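# Place a golf ball centered on the rubber tee

## Task

Put one golf ball, whichever you choose, onto the rubber tee so it rests centered above the tee's hole and stays there by itself with no help from the robot; then open the gripper and pull the arm away.

## Robot and tools

ROBOT. A single arm with five revolute joints and a two-finger gripper. Every per-joint list, in calls and in results, uses this order: waist, shoulder, elbow, wrist pitch, wrist roll. Stated ranges in radians: waist -6.283 to 6.283, shoulder -2.059 to 2.094, elbow -3.927 to 0.192, wrist pitch -1.693 to 3.142, wrist roll -6.283 to 6.283 (true ends may differ by about 0.010). The waist spins the arm about its base axis, counterclockwise from above as the angle rises. Shoulder, elbow and wrist pitch all bend within one vertical plane containing that axis, so the fingers can only aim inside the plane through the base axis and the hand; they can never point sideways out of it. Wrist roll twists the gripper about the finger direction.

FRAMES. Positions in results are in the scene frame, in metres: origin on the table top straight below the arm base, +z up, +y to the left when facing along +x. The base may sit slightly tilted. The fingers extend along the gripper's own +z and close along its y. end_effector_position is the midpoint between the pads when closed, roughly 2 cm short of the fingertips; closing pushes the tips about 10 mm further forward. The reported hand position can be off, more so when reaching far.

execute_actions(actions). actions is a list of actions; each action is a list of 0 to 15 rows; each row is 6 numbers in [-1, 1]. One row = one control step of 1/30 s; if fewer than 15 rows are given, the final row repeats until 15 steps have passed. The first five numbers are joint offsets, scaled so 1.0 = 2.036 rad, measured from the joint angles at the start of that action (not from the previous row); for a call's first action that means the last angles reported. The sixth number is the gripper opening, absolute: +1 fully open (0.084 m pad gap), -1 closed. An action asking a joint more than 0.010 rad beyond its range is rejected; a malformed action, or a first action failing that check, rejects the whole call and nothing moves. A joint pushed past its real end stops there and the result may say "joint sent to its limit". An empty list just returns state and images.

move(target, speed, blocking). target is one 6-number row: five scaled joint offsets counted from the Joint positions in the latest result that listed them (not from where the arm is when the move begins), plus the absolute opening, which is applied immediately. speed (0.01 to 2 rad/s, default 0.5) caps the path speed of the joint with the longest travel; all joints finish together, so the hand follows a curve. Paths last between 0.5 and 10 s and do not avoid obstacles; faster moves and targets set deeper past a contact hit and press harder. blocking=false returns after 0.5 s while motion continues; until a result shows the move ended, use only wait or stop. The result adds a "move:" line: end status (done, off_target, moving, held, fault), limits=held or limits=none, and the joint farthest from its target.

wait(seconds): 0 to 10; the arm keeps its last command and a running move carries on. stop(): brakes a running move; it needs braking room, and the fingers keep moving. zoom_image(camera, region): camera is cam_high, cam_low or cam_wrist; region is [x0, y0, x1, y1] pixels with (0,0) top-left, no larger than 504 by 504. finished_scene(scene): ends the current scene (give its number) after the last command has been held; irreversible, and it reports success.

RESULTS. Each gives the hand pose (end_effector_position, end_effector_quat_wxyz), velocities, Joint positions and Joint velocities (rad, rad/s, then pad gap in m), Joint targets (where joints are currently driven; can change on its own), grip_measured (opening on the command scale), and images from cam_high, cam_low, cam_wrist, each 672x504. Camera calibration (intrinsics, distortion, world-to-camera transforms) is provided and may be slightly off. "joint command not followed" means the clearance check altered targets; the mount counts as part of the arm.

MOTION LIMITS. Joint targets move at most 3.14 rad/s, need 0.16 s to get up to speed, and each step stay within 0.623 rad of the measured angle; if a step would shift the hand over 70 mm, all targets are scaled back. Big displacements therefore span several actions, and an unfinished one may need recommanding.

GRIPPING. To hold something, keep commanding an opening well under grip_measured; the larger the gap, the tighter (about 24 N per pad max, objects up to ~6 cm). Fast closing can squeeze too hard. Resending the grip_measured value still presses lightly.

CAUTIONS. Load limits (N m): waist 44.5, shoulder 44.5, elbow 26.7, wrist pitch 17.8, wrist roll 17.8, held weight included; hitting one triggers a torque fault: the joint backs off, the arm freezes 10 s and the rest of the call is dropped. Holding loads heats motors: MOTOR HOT appears from 65 °C, and at 80 °C an OVER-TEMPERATURE FAULT brakes the arm until it cools. Anything knocked or placed off the table fails the task. Avoid drops, slips, slams, hard hits and heavy pushing; held items or loose objects may occasionally be nudged by outside forces. Between calls the robot simply holds its last command. Prefer quick, smooth motion with little effort.

Each tool is called after "Emit:" by a JSON object that holds its "api" and its "payload", one argument or row to a line.

## Session

Emit:
{"api": "execute_actions", "payload": {
  "actions": []
}}

Scene clock: 0.00 s.
end_effector_position=(+0.1402, +0.1631, +0.3601) grip_measured=+1.00 end_effector_quat_wxyz=(-0.355, -0.164, +0.874, -0.288) end_effector_velocity=(+0.000, +0.000, -0.000) end_effector_angular_velocity=(-0.000, -0.000, -0.000)
Joint names: [waist, shoulder, elbow, wrist pitch, wrist roll]
Joint positions: [ 0.845 -0.101 -1.134  2.181 -2.631  0.084]
Joint velocities: [-0.  0. -0. -0.  0. -0.]
Joint targets: [0.845 -0.101 -1.134 2.181 -2.631]

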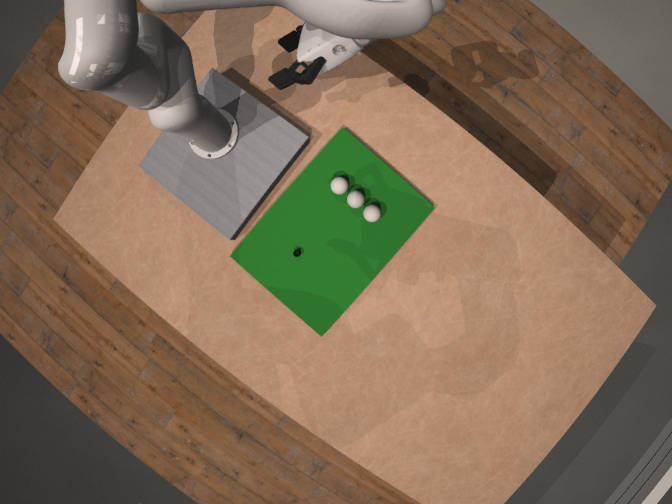

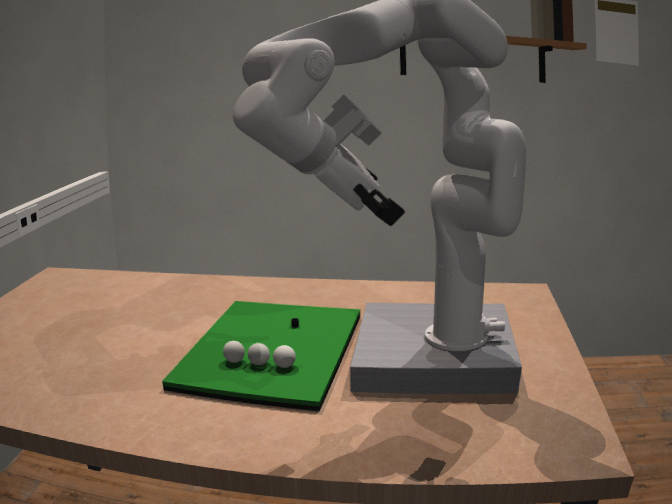

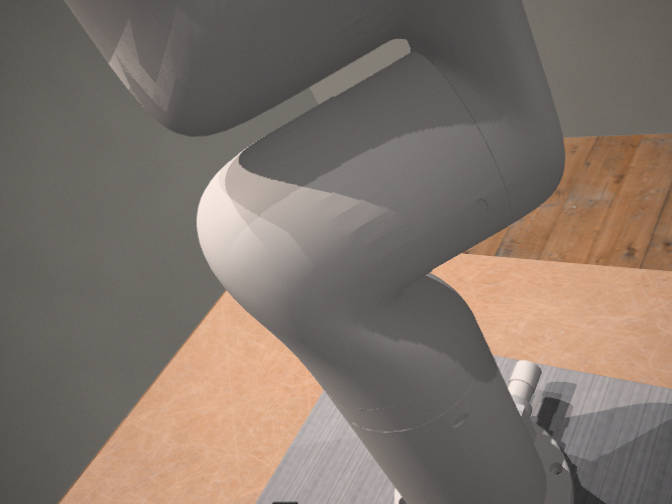

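Emit:
{"api": "move", "payload": {
  "target": [-0.301,0.091,0.146,-0.702,-0.137,1],
  "speed": 1.2
}}

Scene clock: 28.20 s.
end_effector_position=(+0.4299, +0.1152, +0.1476) grip_measured=+1.00 end_effector_quat_wxyz=(-0.005, -0.016, +1.000, +0.002) end_effector_velocity=(-0.000, -0.002, -0.002) end_effector_angular_velocity=(-0.001, +0.002, -0.004)
Joint names: [waist, shoulder, elbow, wrist pitch, wrist roll]
Joint positions: [ 0.232  0.084 -0.837  0.753 -2.91   0.084]
Joint velocities: [-0.004  0.003  0.001 -0.002  0.001  0.   ]
Joint targets: [0.232 0.084 -0.837 0.752 -2.910]
move: done; limits=none; farthest joint: the shoulder, 0.001 radians from its target (0.186 radians at the start)
camera_calibration (this result's frames):
cam_wrist: T_world_to_cam=[[-0.00476696, 0.999937, 0.0101912, -0.0810625], [0.999924, 0.00465048, 0.0114232, -0.364549], [0.0113751, 0.0102449, -0.999883, 0.272946], [0, 0, 0, 1]] pos_world=[0.36103, 0.0799564, 0.277904]

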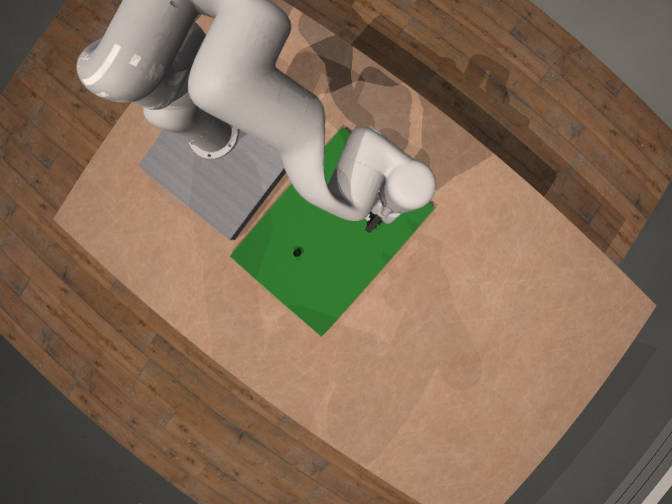

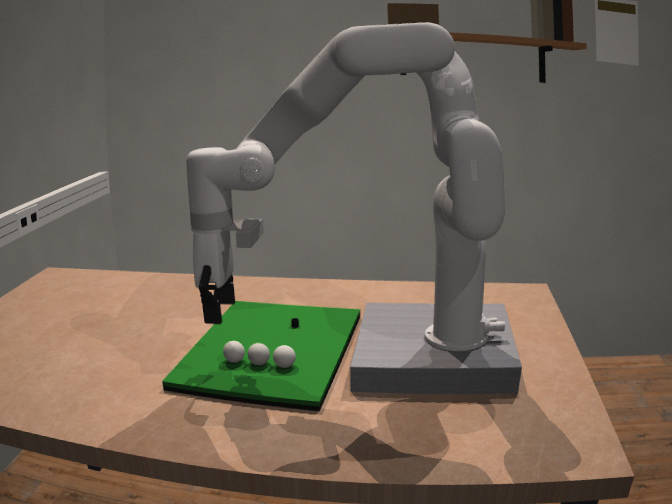

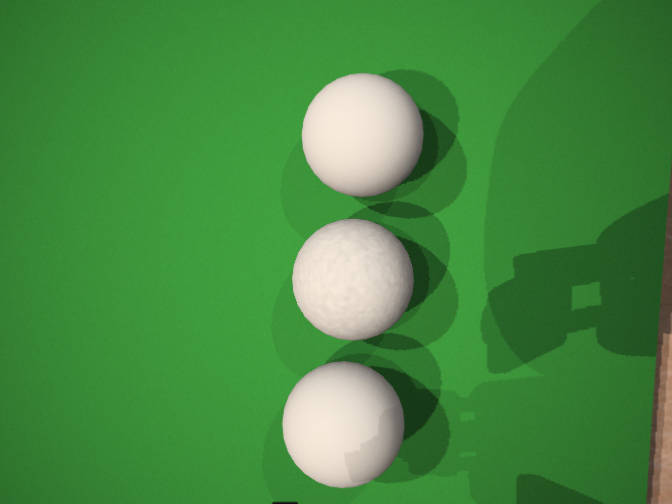

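Emit:
{"api": "move", "payload": {
  "target": [-0.020,-0.057,0.121,-0.064,-0.02,1],
  "speed": 0.6
}}

Scene clock: 49.53 s.
end_effector_position=(+0.3748, +0.0844, +0.1191) grip_measured=+1.00 end_effector_quat_wxyz=(-0.005, -0.016, +1.000, +0.002) end_effector_velocity=(-0.002, -0.000, -0.001) end_effector_angular_velocity=(-0.000, +0.002, +0.003)
Joint names: [waist, shoulder, elbow, wrist pitch, wrist roll]
Joint positions: [ 0.192 -0.032 -0.592  0.622 -2.951  0.084]
Joint velocities: [ 0.001 -0.002  0.004 -0.    -0.002  0.   ]
Joint targets: [0.192 -0.032 -0.591 0.622 -2.951]
move: done; limits=none; farthest joint: the elbow, 0.001 radians from its target (0.246 radians at the start)
camera_calibration (this result's frames):
cam_wrist: T_world_to_cam=[[-0.0048291, 0.999936, 0.010238, -0.0502293], [0.999919, 0.00470809, 0.011811, -0.309055], [0.011762, 0.0102942, -0.999878, 0.245256], [0, 0, 0, 1]] pos_world=[0.305902, 0.0491564, 0.249391]

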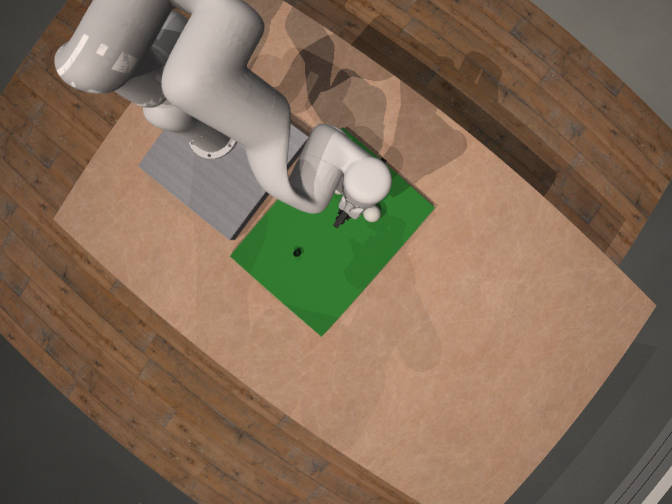

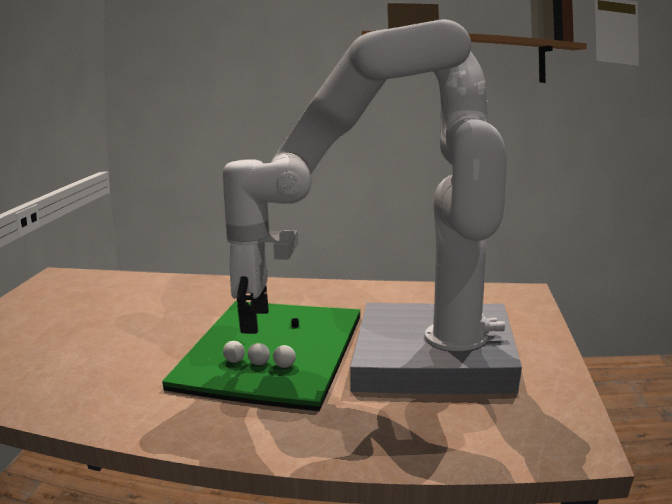

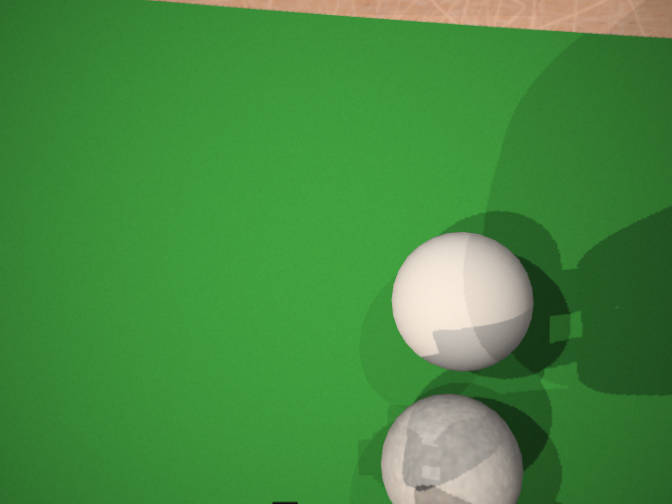

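Emit:
{"api": "move", "payload": {
  "target": [0,0.100,0.014,-0.113,0,1],
  "speed": 0.3
}}

Emit:
{"api": "move", "payload": {
  "target": [0,0,0,0,0,-0.4]
}}

Scene clock: 57.43 s.
end_effector_position=(+0.3702, +0.0838, +0.0501) grip_measured=+1.00 end_effector_quat_wxyz=(-0.005, -0.016, +1.000, +0.002) end_effector_velocity=(-0.001, -0.000, -0.001) end_effector_angular_velocity=(-0.001, +0.003, +0.000)
Joint names: [waist, shoulder, elbow, wrist pitch, wrist roll]
Joint positions: [ 0.192  0.171 -0.563  0.392 -2.951  0.084]
Joint velocities: [-0.     0.002  0.002 -0.001 -0.     0.   ]
Joint targets: [0.192 0.171 -0.563 0.392 -2.951]
move: done; limits=none; farthest joint: the shoulder, 0.001 radians from its target (0.204 radians at the start)
camera_calibration (this result's frames):
cam_wrist: T_world_to_cam=[[-0.00482824, 0.999939, 0.00991705, -0.04891], [0.999935, 0.00472547, 0.0103599, -0.30358], [0.0103124, 0.00996643, -0.999897, 0.176888], [0, 0, 0, 1]] pos_world=[0.3015, 0.0485786, 0.1805]

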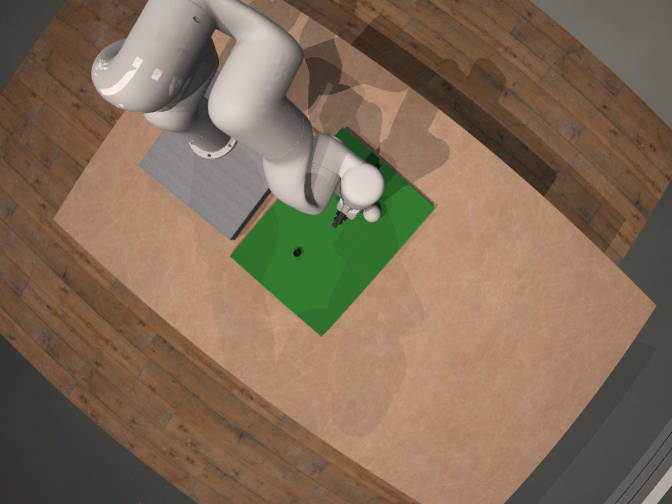

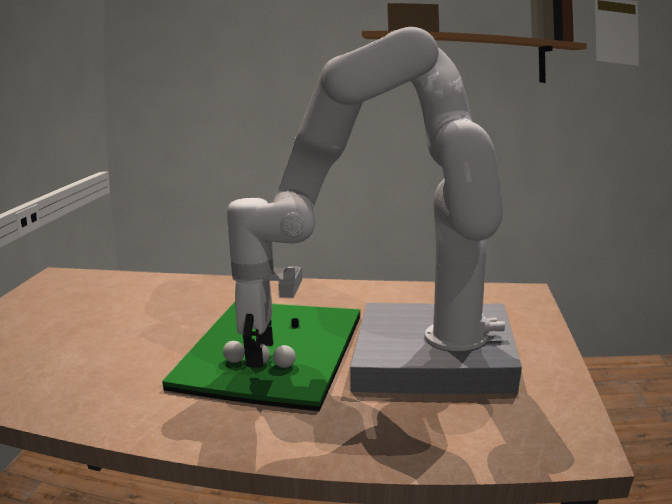

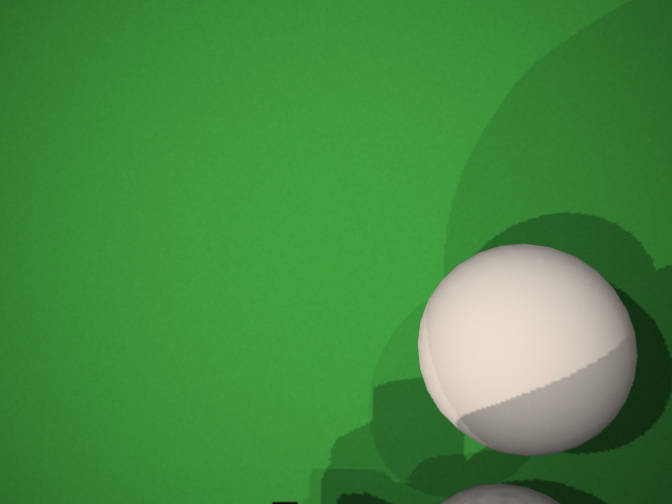

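Scene clock: 57.93 s.
end_effector_position=(+0.3703, +0.0838, +0.0501) grip_measured=-0.06 end_effector_quat_wxyz=(-0.005, -0.016, +1.000, +0.002) end_effector_velocity=(+0.000, -0.000, +0.000) end_effector_angular_velocity=(+0.000, -0.000, +0.000)
Joint names: [waist, shoulder, elbow, wrist pitch, wrist roll]
Joint positions: [ 0.192  0.171 -0.563  0.392 -2.951  0.042]
Joint velocities: [-0.     0.    -0.    -0.    -0.001  0.   ]
Joint targets: [0.192 0.171 -0.563 0.392 -2.951]
move: done; limits=none; farthest joint: the waist, 0.000 radians from its target (0.000 radians at the start)
camera_calibration (this result's frames):
cam_wrist: T_world_to_cam=[[-0.0048355, 0.999939, 0.0099286, -0.0489147], [0.999935, 0.0047321, 0.0104118, -0.303602], [0.0103642, 0.0099783, -0.999897, 0.176883], [0, 0, 0, 1]] pos_world=[0.301513, 0.0485834, 0.180512]

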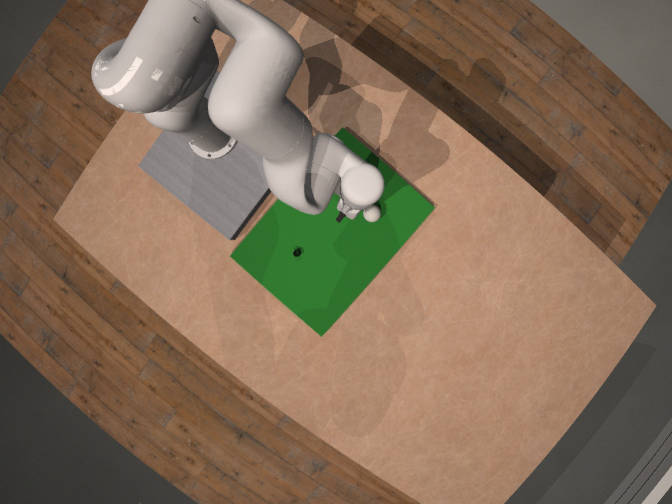

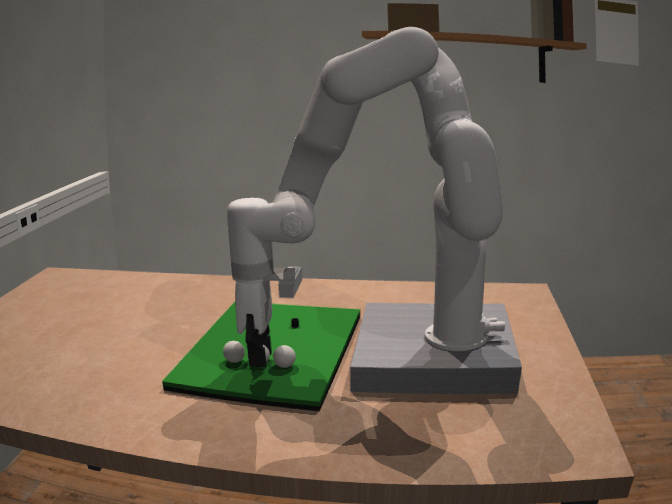

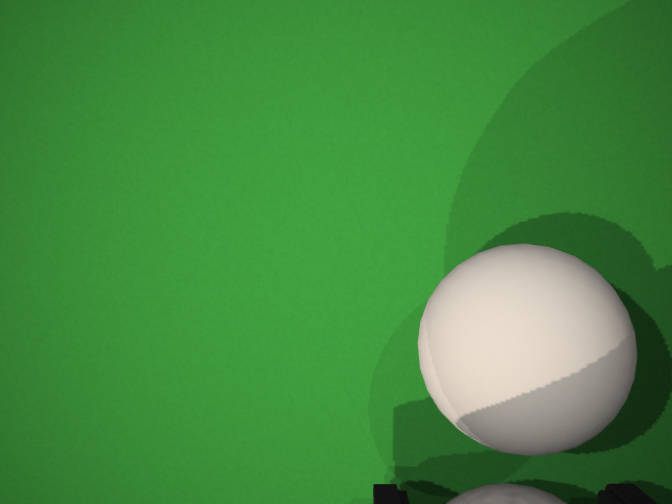

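Emit:
{"api": "move", "payload": {
  "target": [0,-0.106,-0.059,0.165,0,-0.4],
  "speed": 0.6
}}

Emit:
{"api": "move", "payload": {
  "target": [-0.201,0,0,0,-0.201,-0.4],
  "speed": 0.8
}}

Scene clock: 68.00 s.
end_effector_position=(+0.3933, +0.0884, +0.1477) grip_measured=-0.06 end_effector_quat_wxyz=(-0.006, -0.016, +1.000, +0.002) end_effector_velocity=(+0.002, +0.000, +0.002) end_effector_angular_velocity=(+0.001, -0.004, -0.001)
Joint names: [waist, shoulder, elbow, wrist pitch, wrist roll]
Joint positions: [ 0.192 -0.044 -0.683  0.728 -2.951  0.042]
Joint velocities: [-0.    -0.002 -0.003  0.001  0.001  0.   ]
Joint targets: [0.192 -0.045 -0.683 0.728 -2.951]
move: done; limits=none; farthest joint: the waist, 0.000 radians from its target (0.000 radians at the start)
camera_calibration (this result's frames):
cam_wrist: T_world_to_cam=[[-0.00482745, 0.999941, 0.00976351, -0.0543722], [0.999942, 0.00473308, 0.00966577, -0.327572], [0.00961898, 0.00980961, -0.999906, 0.274513], [0, 0, 0, 1]] pos_world=[0.32465, 0.0532266, 0.278184]

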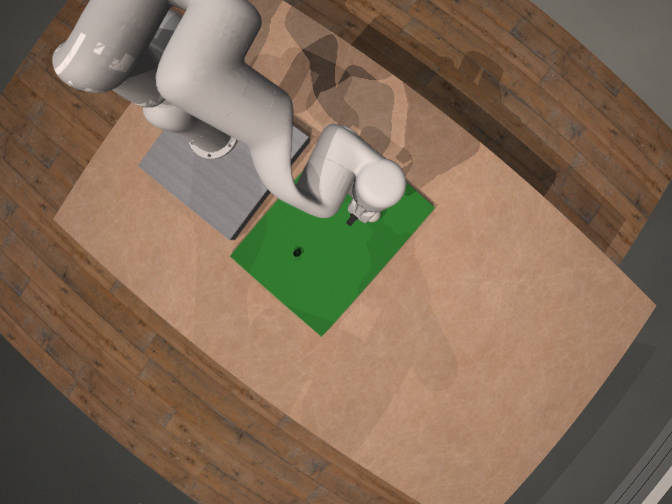

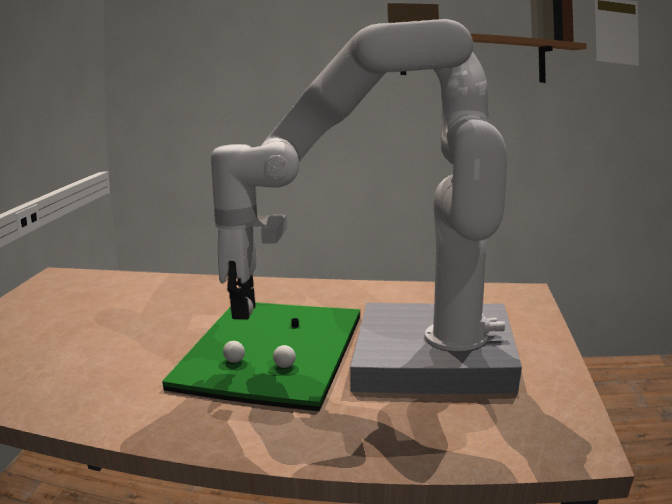

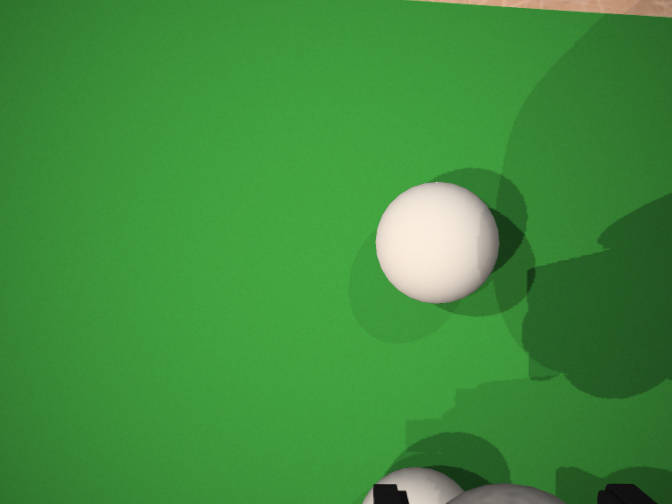

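Scene clock: 69.17 s.
end_effector_position=(+0.3963, -0.0747, +0.1471) grip_measured=-0.06 end_effector_quat_wxyz=(-0.006, -0.016, +1.000, +0.002) end_effector_velocity=(-0.001, -0.002, -0.001) end_effector_angular_velocity=(+0.000, +0.002, -0.003)
Joint names: [waist, shoulder, elbow, wrist pitch, wrist roll]
Joint positions: [-0.217 -0.044 -0.683  0.728 -3.36   0.042]
Joint velocities: [-0.005  0.002 -0.     0.    -0.002 -0.   ]
Joint targets: [-0.218 -0.044 -0.683 0.728 -3.360]
move: done; limits=none; farthest joint: the waist, 0.000 radians from its target (0.409 radians at the start)
camera_calibration (this result's frames):
cam_wrist: T_world_to_cam=[[-0.00529814, 0.999935, 0.0101203, 0.108918], [0.99994, 0.00520054, 0.00964672, -0.329729], [0.00959346, 0.0101708, -0.999902, 0.275485], [0, 0, 0, 1]] pos_world=[0.327643, -0.109998, 0.277537]

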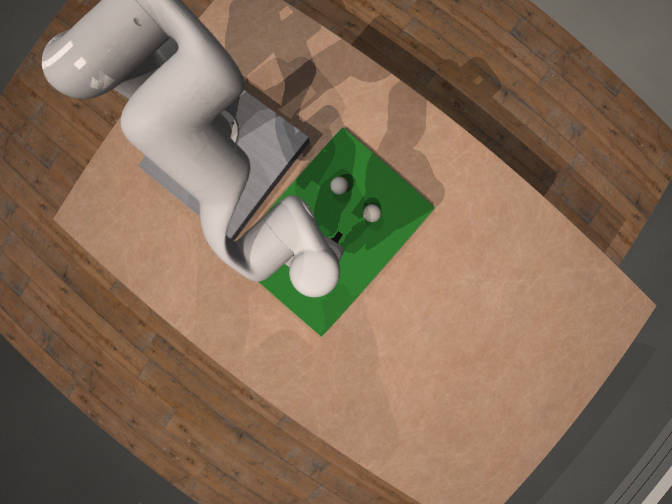

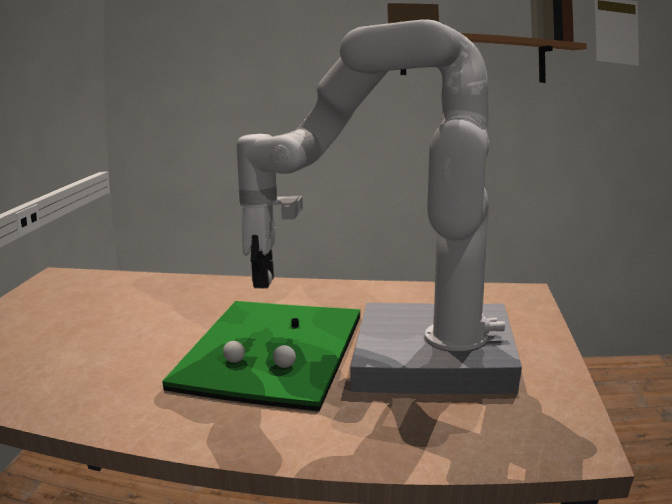

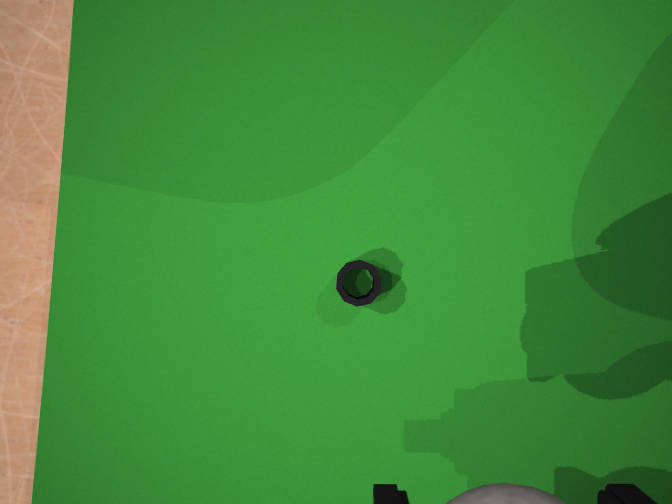

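Emit:
{"api": "move", "payload": {
  "target": [-0.053,0.015,0.103,-0.118,-0.052,-0.4],
  "speed": 0.3
}}

Emit:
{"api": "zoom_image", "payload": {
  "camera": "cam_low",
  "region": [220,250,380,370]
}}

Scene clock: 84.93 s.
end_effector_position=(+0.3396, -0.1027, +0.0843) grip_measured=-0.06 end_effector_quat_wxyz=(-0.005, -0.015, +1.000, +0.002) end_effector_velocity=(-0.002, +0.000, -0.001) end_effector_angular_velocity=(+0.001, +0.003, +0.001)
Joint names: [waist, shoulder, elbow, wrist pitch, wrist roll]
Joint positions: [-0.325 -0.014 -0.474  0.488 -3.466  0.042]
Joint velocities: [-0.001  0.     0.004 -0.001 -0.002  0.   ]
Joint targets: [-0.325 -0.014 -0.473 0.488 -3.466]
move: done; limits=none; farthest joint: the shoulder, 0.001 radians from its target (0.031 radians at the start)
camera_calibration (this result's frames):
cam_wrist: T_world_to_cam=[[-0.0033733, 0.999944, 0.0100239, 0.136603], [0.999943, 0.00327101, 0.0102038, -0.272521], [0.0101705, 0.0100578, -0.999898, 0.213329], [0, 0, 0, 1]] pos_world=[0.270796, -0.137849, 0.214718]

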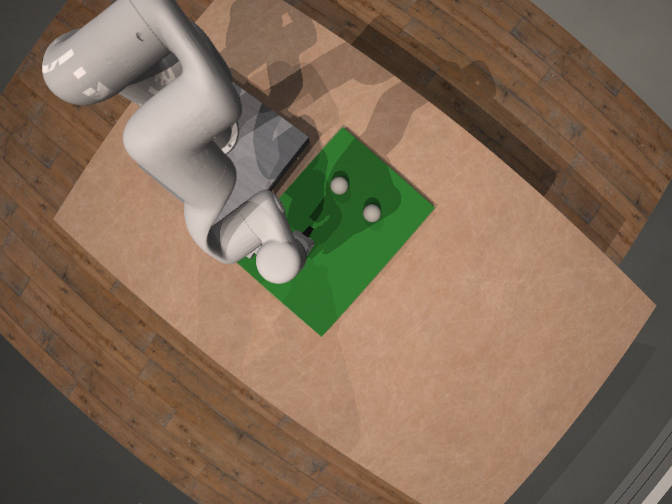

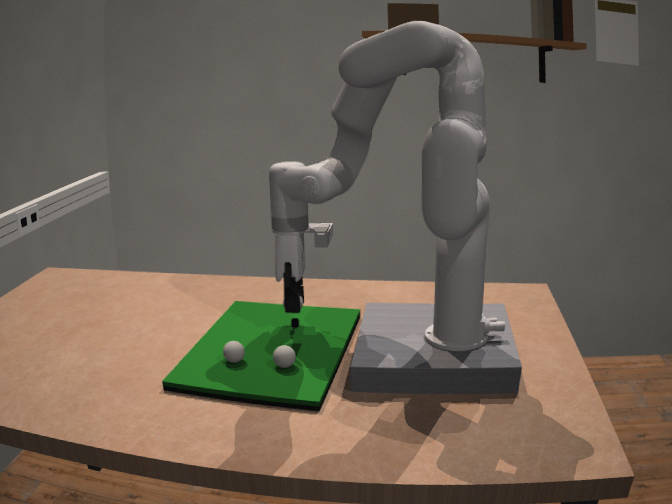

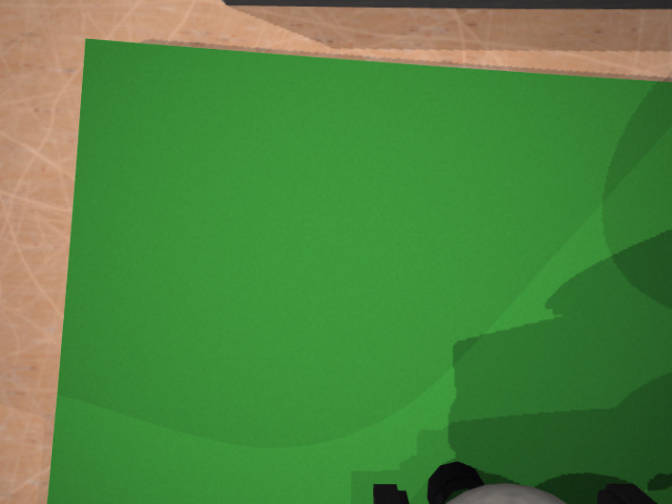

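Region (220, 250, 380, 370) of cam_low's 672x504 image, scaled by 3.150, with more detail than that image has; it fills the top 378 rows of this view, and the rest is white.

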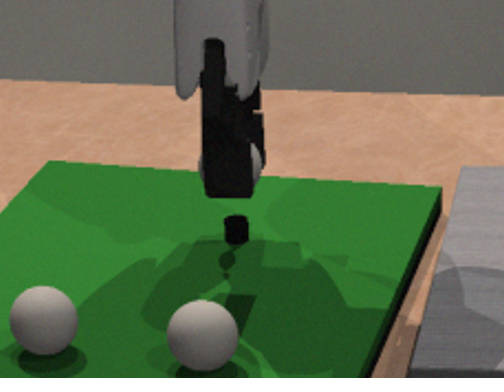

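Emit:
{"api": "move", "payload": {
  "target": [0,0.016,0.006,-0.0226,0,-0.4],
  "speed": 0.1
}}

Emit:
{"api": "zoom_image", "payload": {
  "camera": "cam_low",
  "region": [250,270,340,340]
}}

Emit:
{"api": "zoom_image", "payload": {
  "camera": "cam_high",
  "region": [260,200,350,280]
}}

Scene clock: 109.53 s.
end_effector_position=(+0.3371, -0.1020, +0.0728) grip_measured=-0.06 end_effector_quat_wxyz=(-0.005, -0.015, +1.000, +0.002) end_effector_velocity=(-0.000, +0.000, -0.001) end_effector_angular_velocity=(+0.000, +0.001, -0.000)
Joint names: [waist, shoulder, elbow, wrist pitch, wrist roll]
Joint positions: [-0.325  0.018 -0.462  0.442 -3.466  0.042]
Joint velocities: [ 0.     0.001  0.001 -0.001  0.     0.   ]
Joint targets: [-0.325 0.019 -0.462 0.442 -3.466]
move: done; limits=none; farthest joint: the waist, 0.000 radians from its target (0.000 radians at the start)
camera_calibration (this result's frames):
cam_wrist: T_world_to_cam=[[-0.00338763, 0.999948, 0.00960149, 0.135983], [0.999928, 0.00327633, 0.0115838, -0.269998], [0.0115518, 0.00964004, -0.999887, 0.201304], [0, 0, 0, 1]] pos_world=[0.268114, -0.137031, 0.203103]

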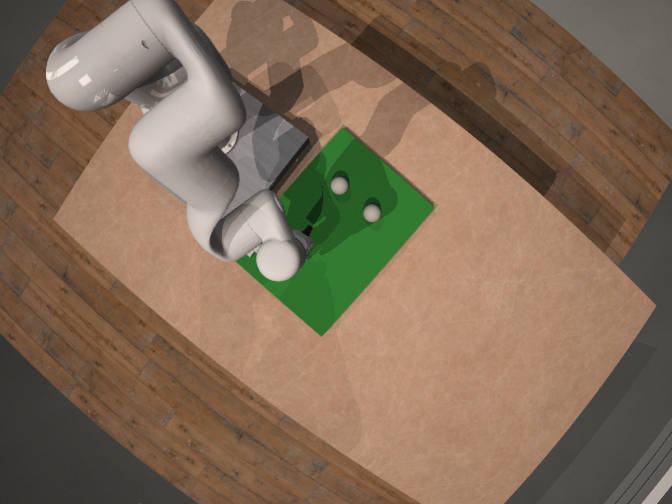

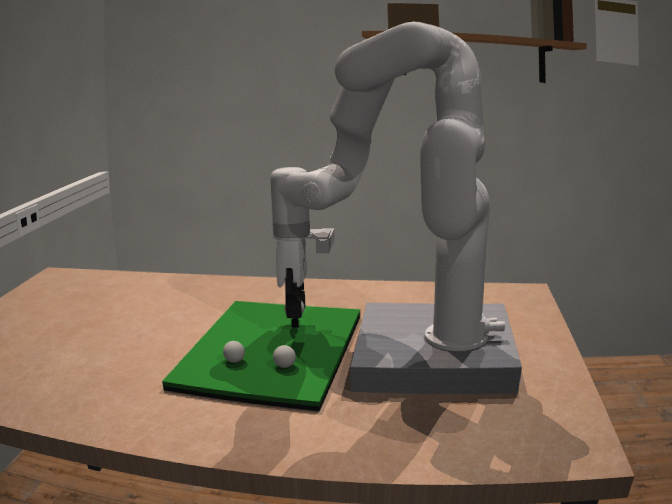

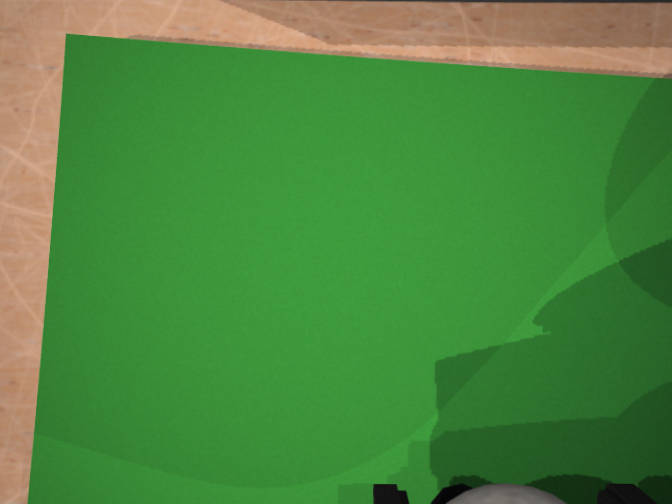

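Region (250, 270, 340, 340) of cam_low's 672x504 image, scaled by 5.600, with more detail than that image has.

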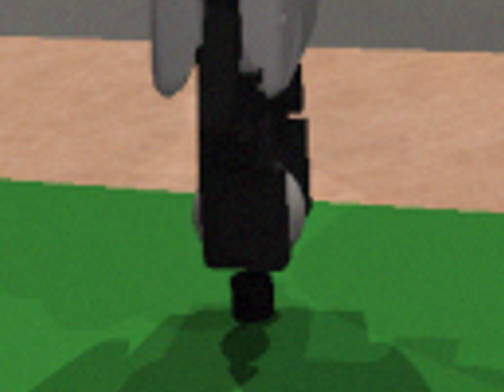

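Region (260, 200, 350, 280) of cam_high's 672x504 image, scaled by 5.600, with more detail than that image has.

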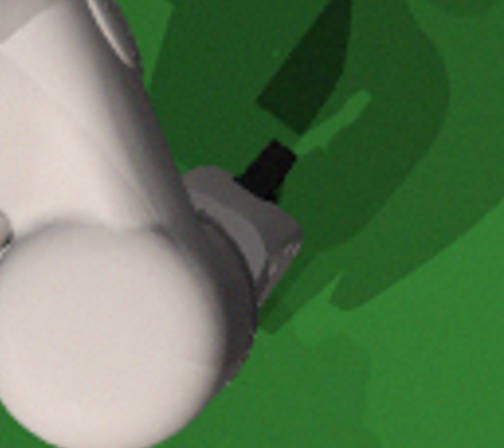

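Emit:
{"api": "move", "payload": {
  "target": [-0.003,0.006,0,-0.006,0,-0.4],
  "speed": 0.05
}}

Emit:
{"api": "move", "payload": {
  "target": [0,0,0,0,0,0.15]
}}

Emit:
{"api": "move", "payload": {
  "target": [0,0,0,0,0,1]
}}

Emit:
{"api": "move", "payload": {
  "target": [0,-0.08,-0.04,0.12,0,1]
}}

Scene clock: 125.03 s.
end_effector_position=(+0.3365, -0.1040, +0.0695) grip_measured=-0.06 end_effector_quat_wxyz=(-0.005, -0.012, +1.000, +0.002) end_effector_velocity=(-0.000, -0.000, -0.000) end_effector_angular_velocity=(-0.000, -0.000, -0.001)
Joint names: [waist, shoulder, elbow, wrist pitch, wrist roll]
Joint positions: [-0.331  0.031 -0.462  0.43  -3.466  0.042]
Joint velocities: [-0.001  0.002 -0.    -0.002 -0.     0.   ]
Joint targets: [-0.331 0.031 -0.462 0.430 -3.466]
move: done; limits=none; farthest joint: the waist, 0.000 radians from its target (0.007 radians at the start)
camera_calibration (this result's frames):
cam_wrist: T_world_to_cam=[[0.00266611, 0.999951, 0.00953147, 0.136029], [0.999929, -0.00277647, 0.0115842, -0.27], [0.0116101, 0.00949991, -0.999887, 0.197962], [0, 0, 0, 1]] pos_world=[0.267319, -0.138652, 0.199771]

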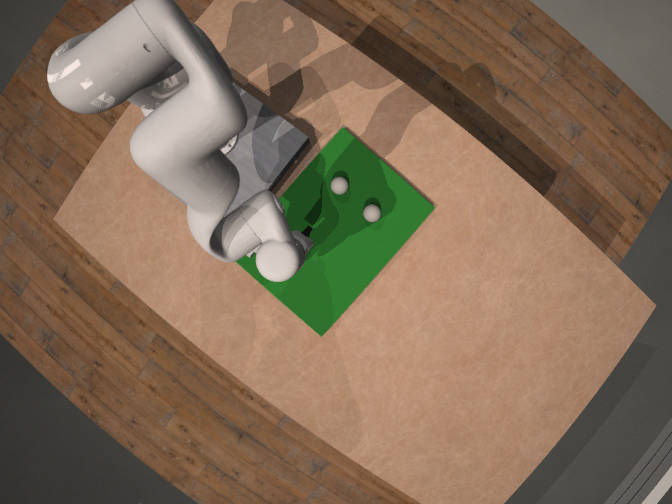

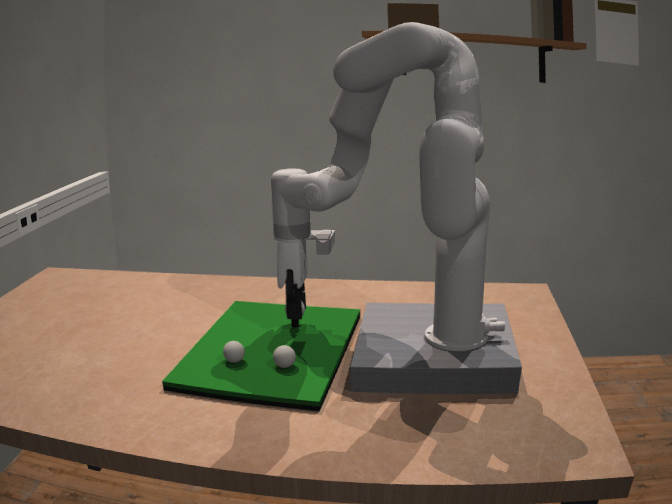

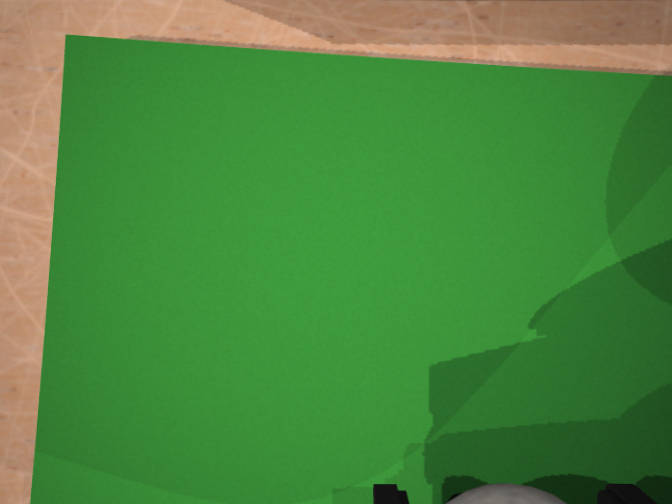

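Scene clock: 125.53 s.
end_effector_position=(+0.3365, -0.1040, +0.0695) grip_measured=+0.14 end_effector_quat_wxyz=(-0.005, -0.012, +1.000, +0.002) end_effector_velocity=(-0.000, +0.000, -0.000) end_effector_angular_velocity=(+0.000, +0.000, -0.000)
Joint names: [waist, shoulder, elbow, wrist pitch, wrist roll]
Joint positions: [-0.331  0.031 -0.462  0.43  -3.466  0.05 ]
Joint velocities: [ 0.    -0.     0.    -0.     0.001  0.   ]
Joint targets: [-0.331 0.031 -0.462 0.430 -3.466]
move: done; limits=none; farthest joint: the waist, 0.000 radians from its target (0.000 radians at the start)
camera_calibration (this result's frames):
cam_wrist: T_world_to_cam=[[0.00266415, 0.999951, 0.00951901, 0.136034], [0.999929, -0.00277476, 0.011625, -0.270017], [0.0116508, 0.00948736, -0.999887, 0.197959], [0, 0, 0, 1]] pos_world=[0.267329, -0.138655, 0.199781]

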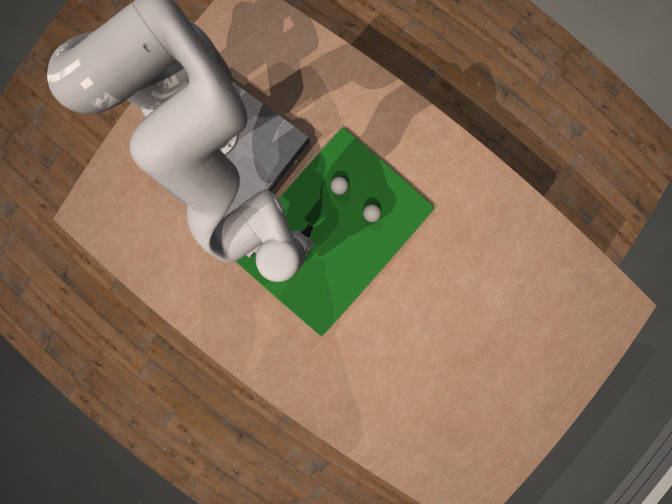

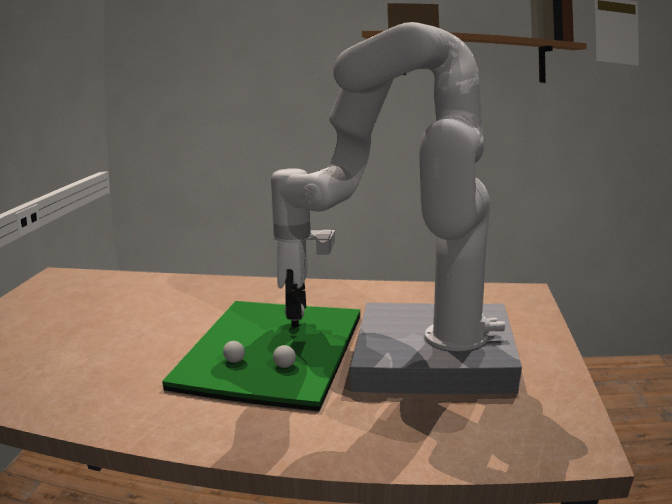

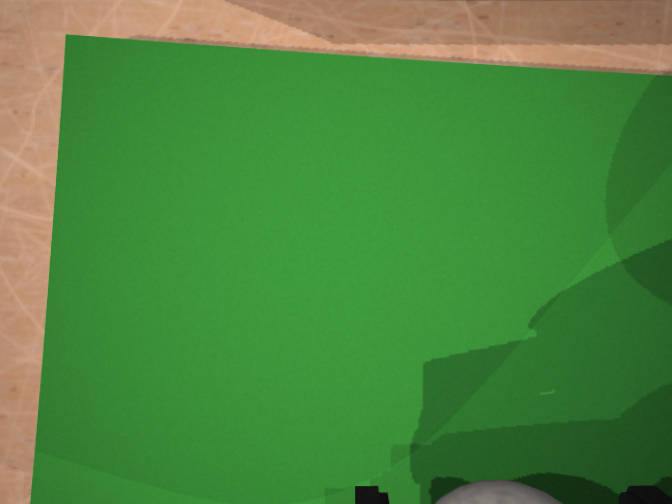

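Scene clock: 126.07 s.
end_effector_position=(+0.3365, -0.1040, +0.0695) grip_measured=+1.00 end_effector_quat_wxyz=(-0.005, -0.012, +1.000, +0.002) end_effector_velocity=(-0.000, -0.000, -0.000) end_effector_angular_velocity=(+0.000, +0.000, +0.001)
Joint names: [waist, shoulder, elbow, wrist pitch, wrist roll]
Joint positions: [-0.331  0.031 -0.462  0.43  -3.466  0.084]
Joint velocities: [-0.001  0.     0.    -0.    -0.002  0.   ]
Joint targets: [-0.331 0.031 -0.462 0.430 -3.466]
move: done; limits=none; farthest joint: the waist, 0.000 radians from its target (0.000 radians at the start)
camera_calibration (this result's frames):
cam_wrist: T_world_to_cam=[[0.00266428, 0.999951, 0.00952163, 0.136033], [0.999929, -0.00277483, 0.0116164, -0.270013], [0.0116423, 0.00949, -0.999887, 0.19796], [0, 0, 0, 1]] pos_world=[0.267327, -0.138654, 0.199779]

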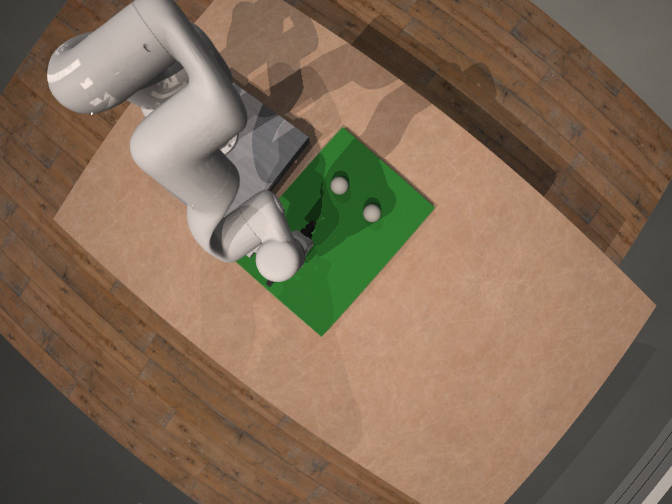

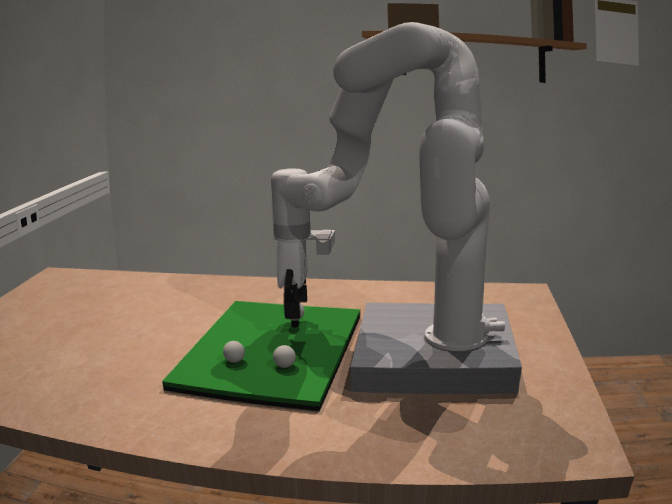

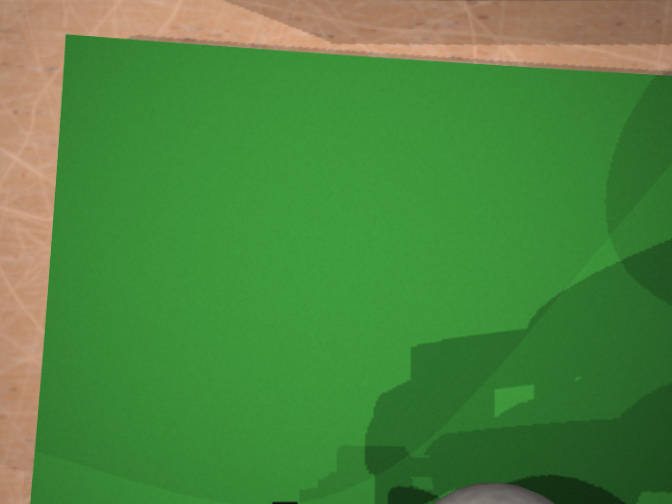

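Scene clock: 127.13 s.
end_effector_position=(+0.3508, -0.1084, +0.1353) grip_measured=+1.00 end_effector_quat_wxyz=(-0.005, -0.012, +1.000, +0.002) end_effector_velocity=(+0.001, -0.000, +0.001) end_effector_angular_velocity=(-0.001, -0.003, +0.002)
Joint names: [waist, shoulder, elbow, wrist pitch, wrist roll]
Joint positions: [-0.331 -0.132 -0.543  0.674 -3.466  0.084]
Joint velocities: [ 0.    -0.002 -0.002  0.001 -0.002  0.   ]
Joint targets: [-0.331 -0.132 -0.543 0.674 -3.466]
move: done; limits=none; farthest joint: the elbow, 0.001 radians from its target (0.082 radians at the start)
camera_calibration (this result's frames):
cam_wrist: T_world_to_cam=[[0.00267456, 0.999949, 0.0097014, 0.139785], [0.999935, -0.00278152, 0.011029, -0.28499], [0.0110554, 0.00967127, -0.999892, 0.263912], [0, 0, 0, 1]] pos_world=[0.28168, -0.143123, 0.265671]

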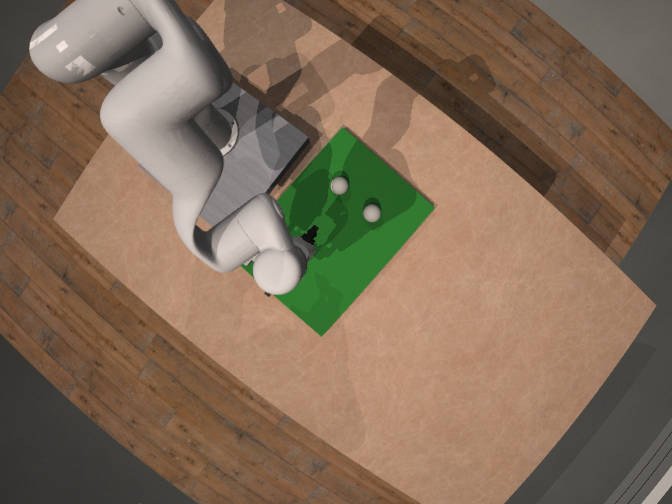

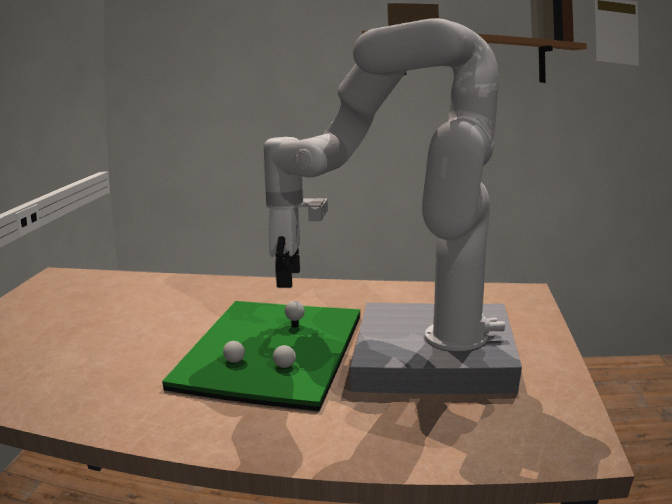

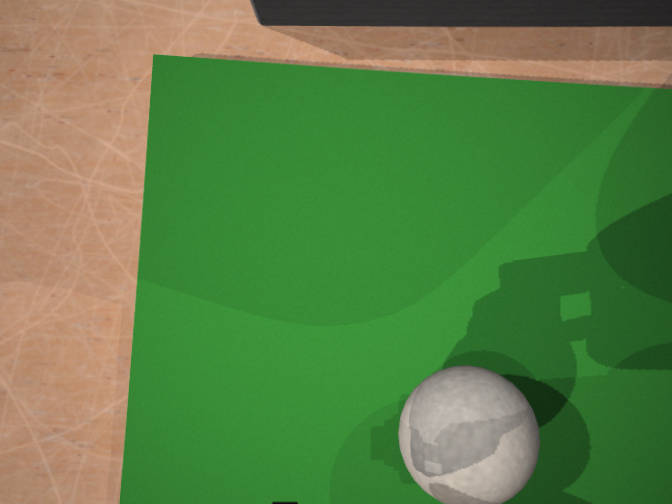

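On the tee.

Emit:
{"api": "finished_scene", "payload": {
  "scene": 1
}}

The scene is finished: the task was done.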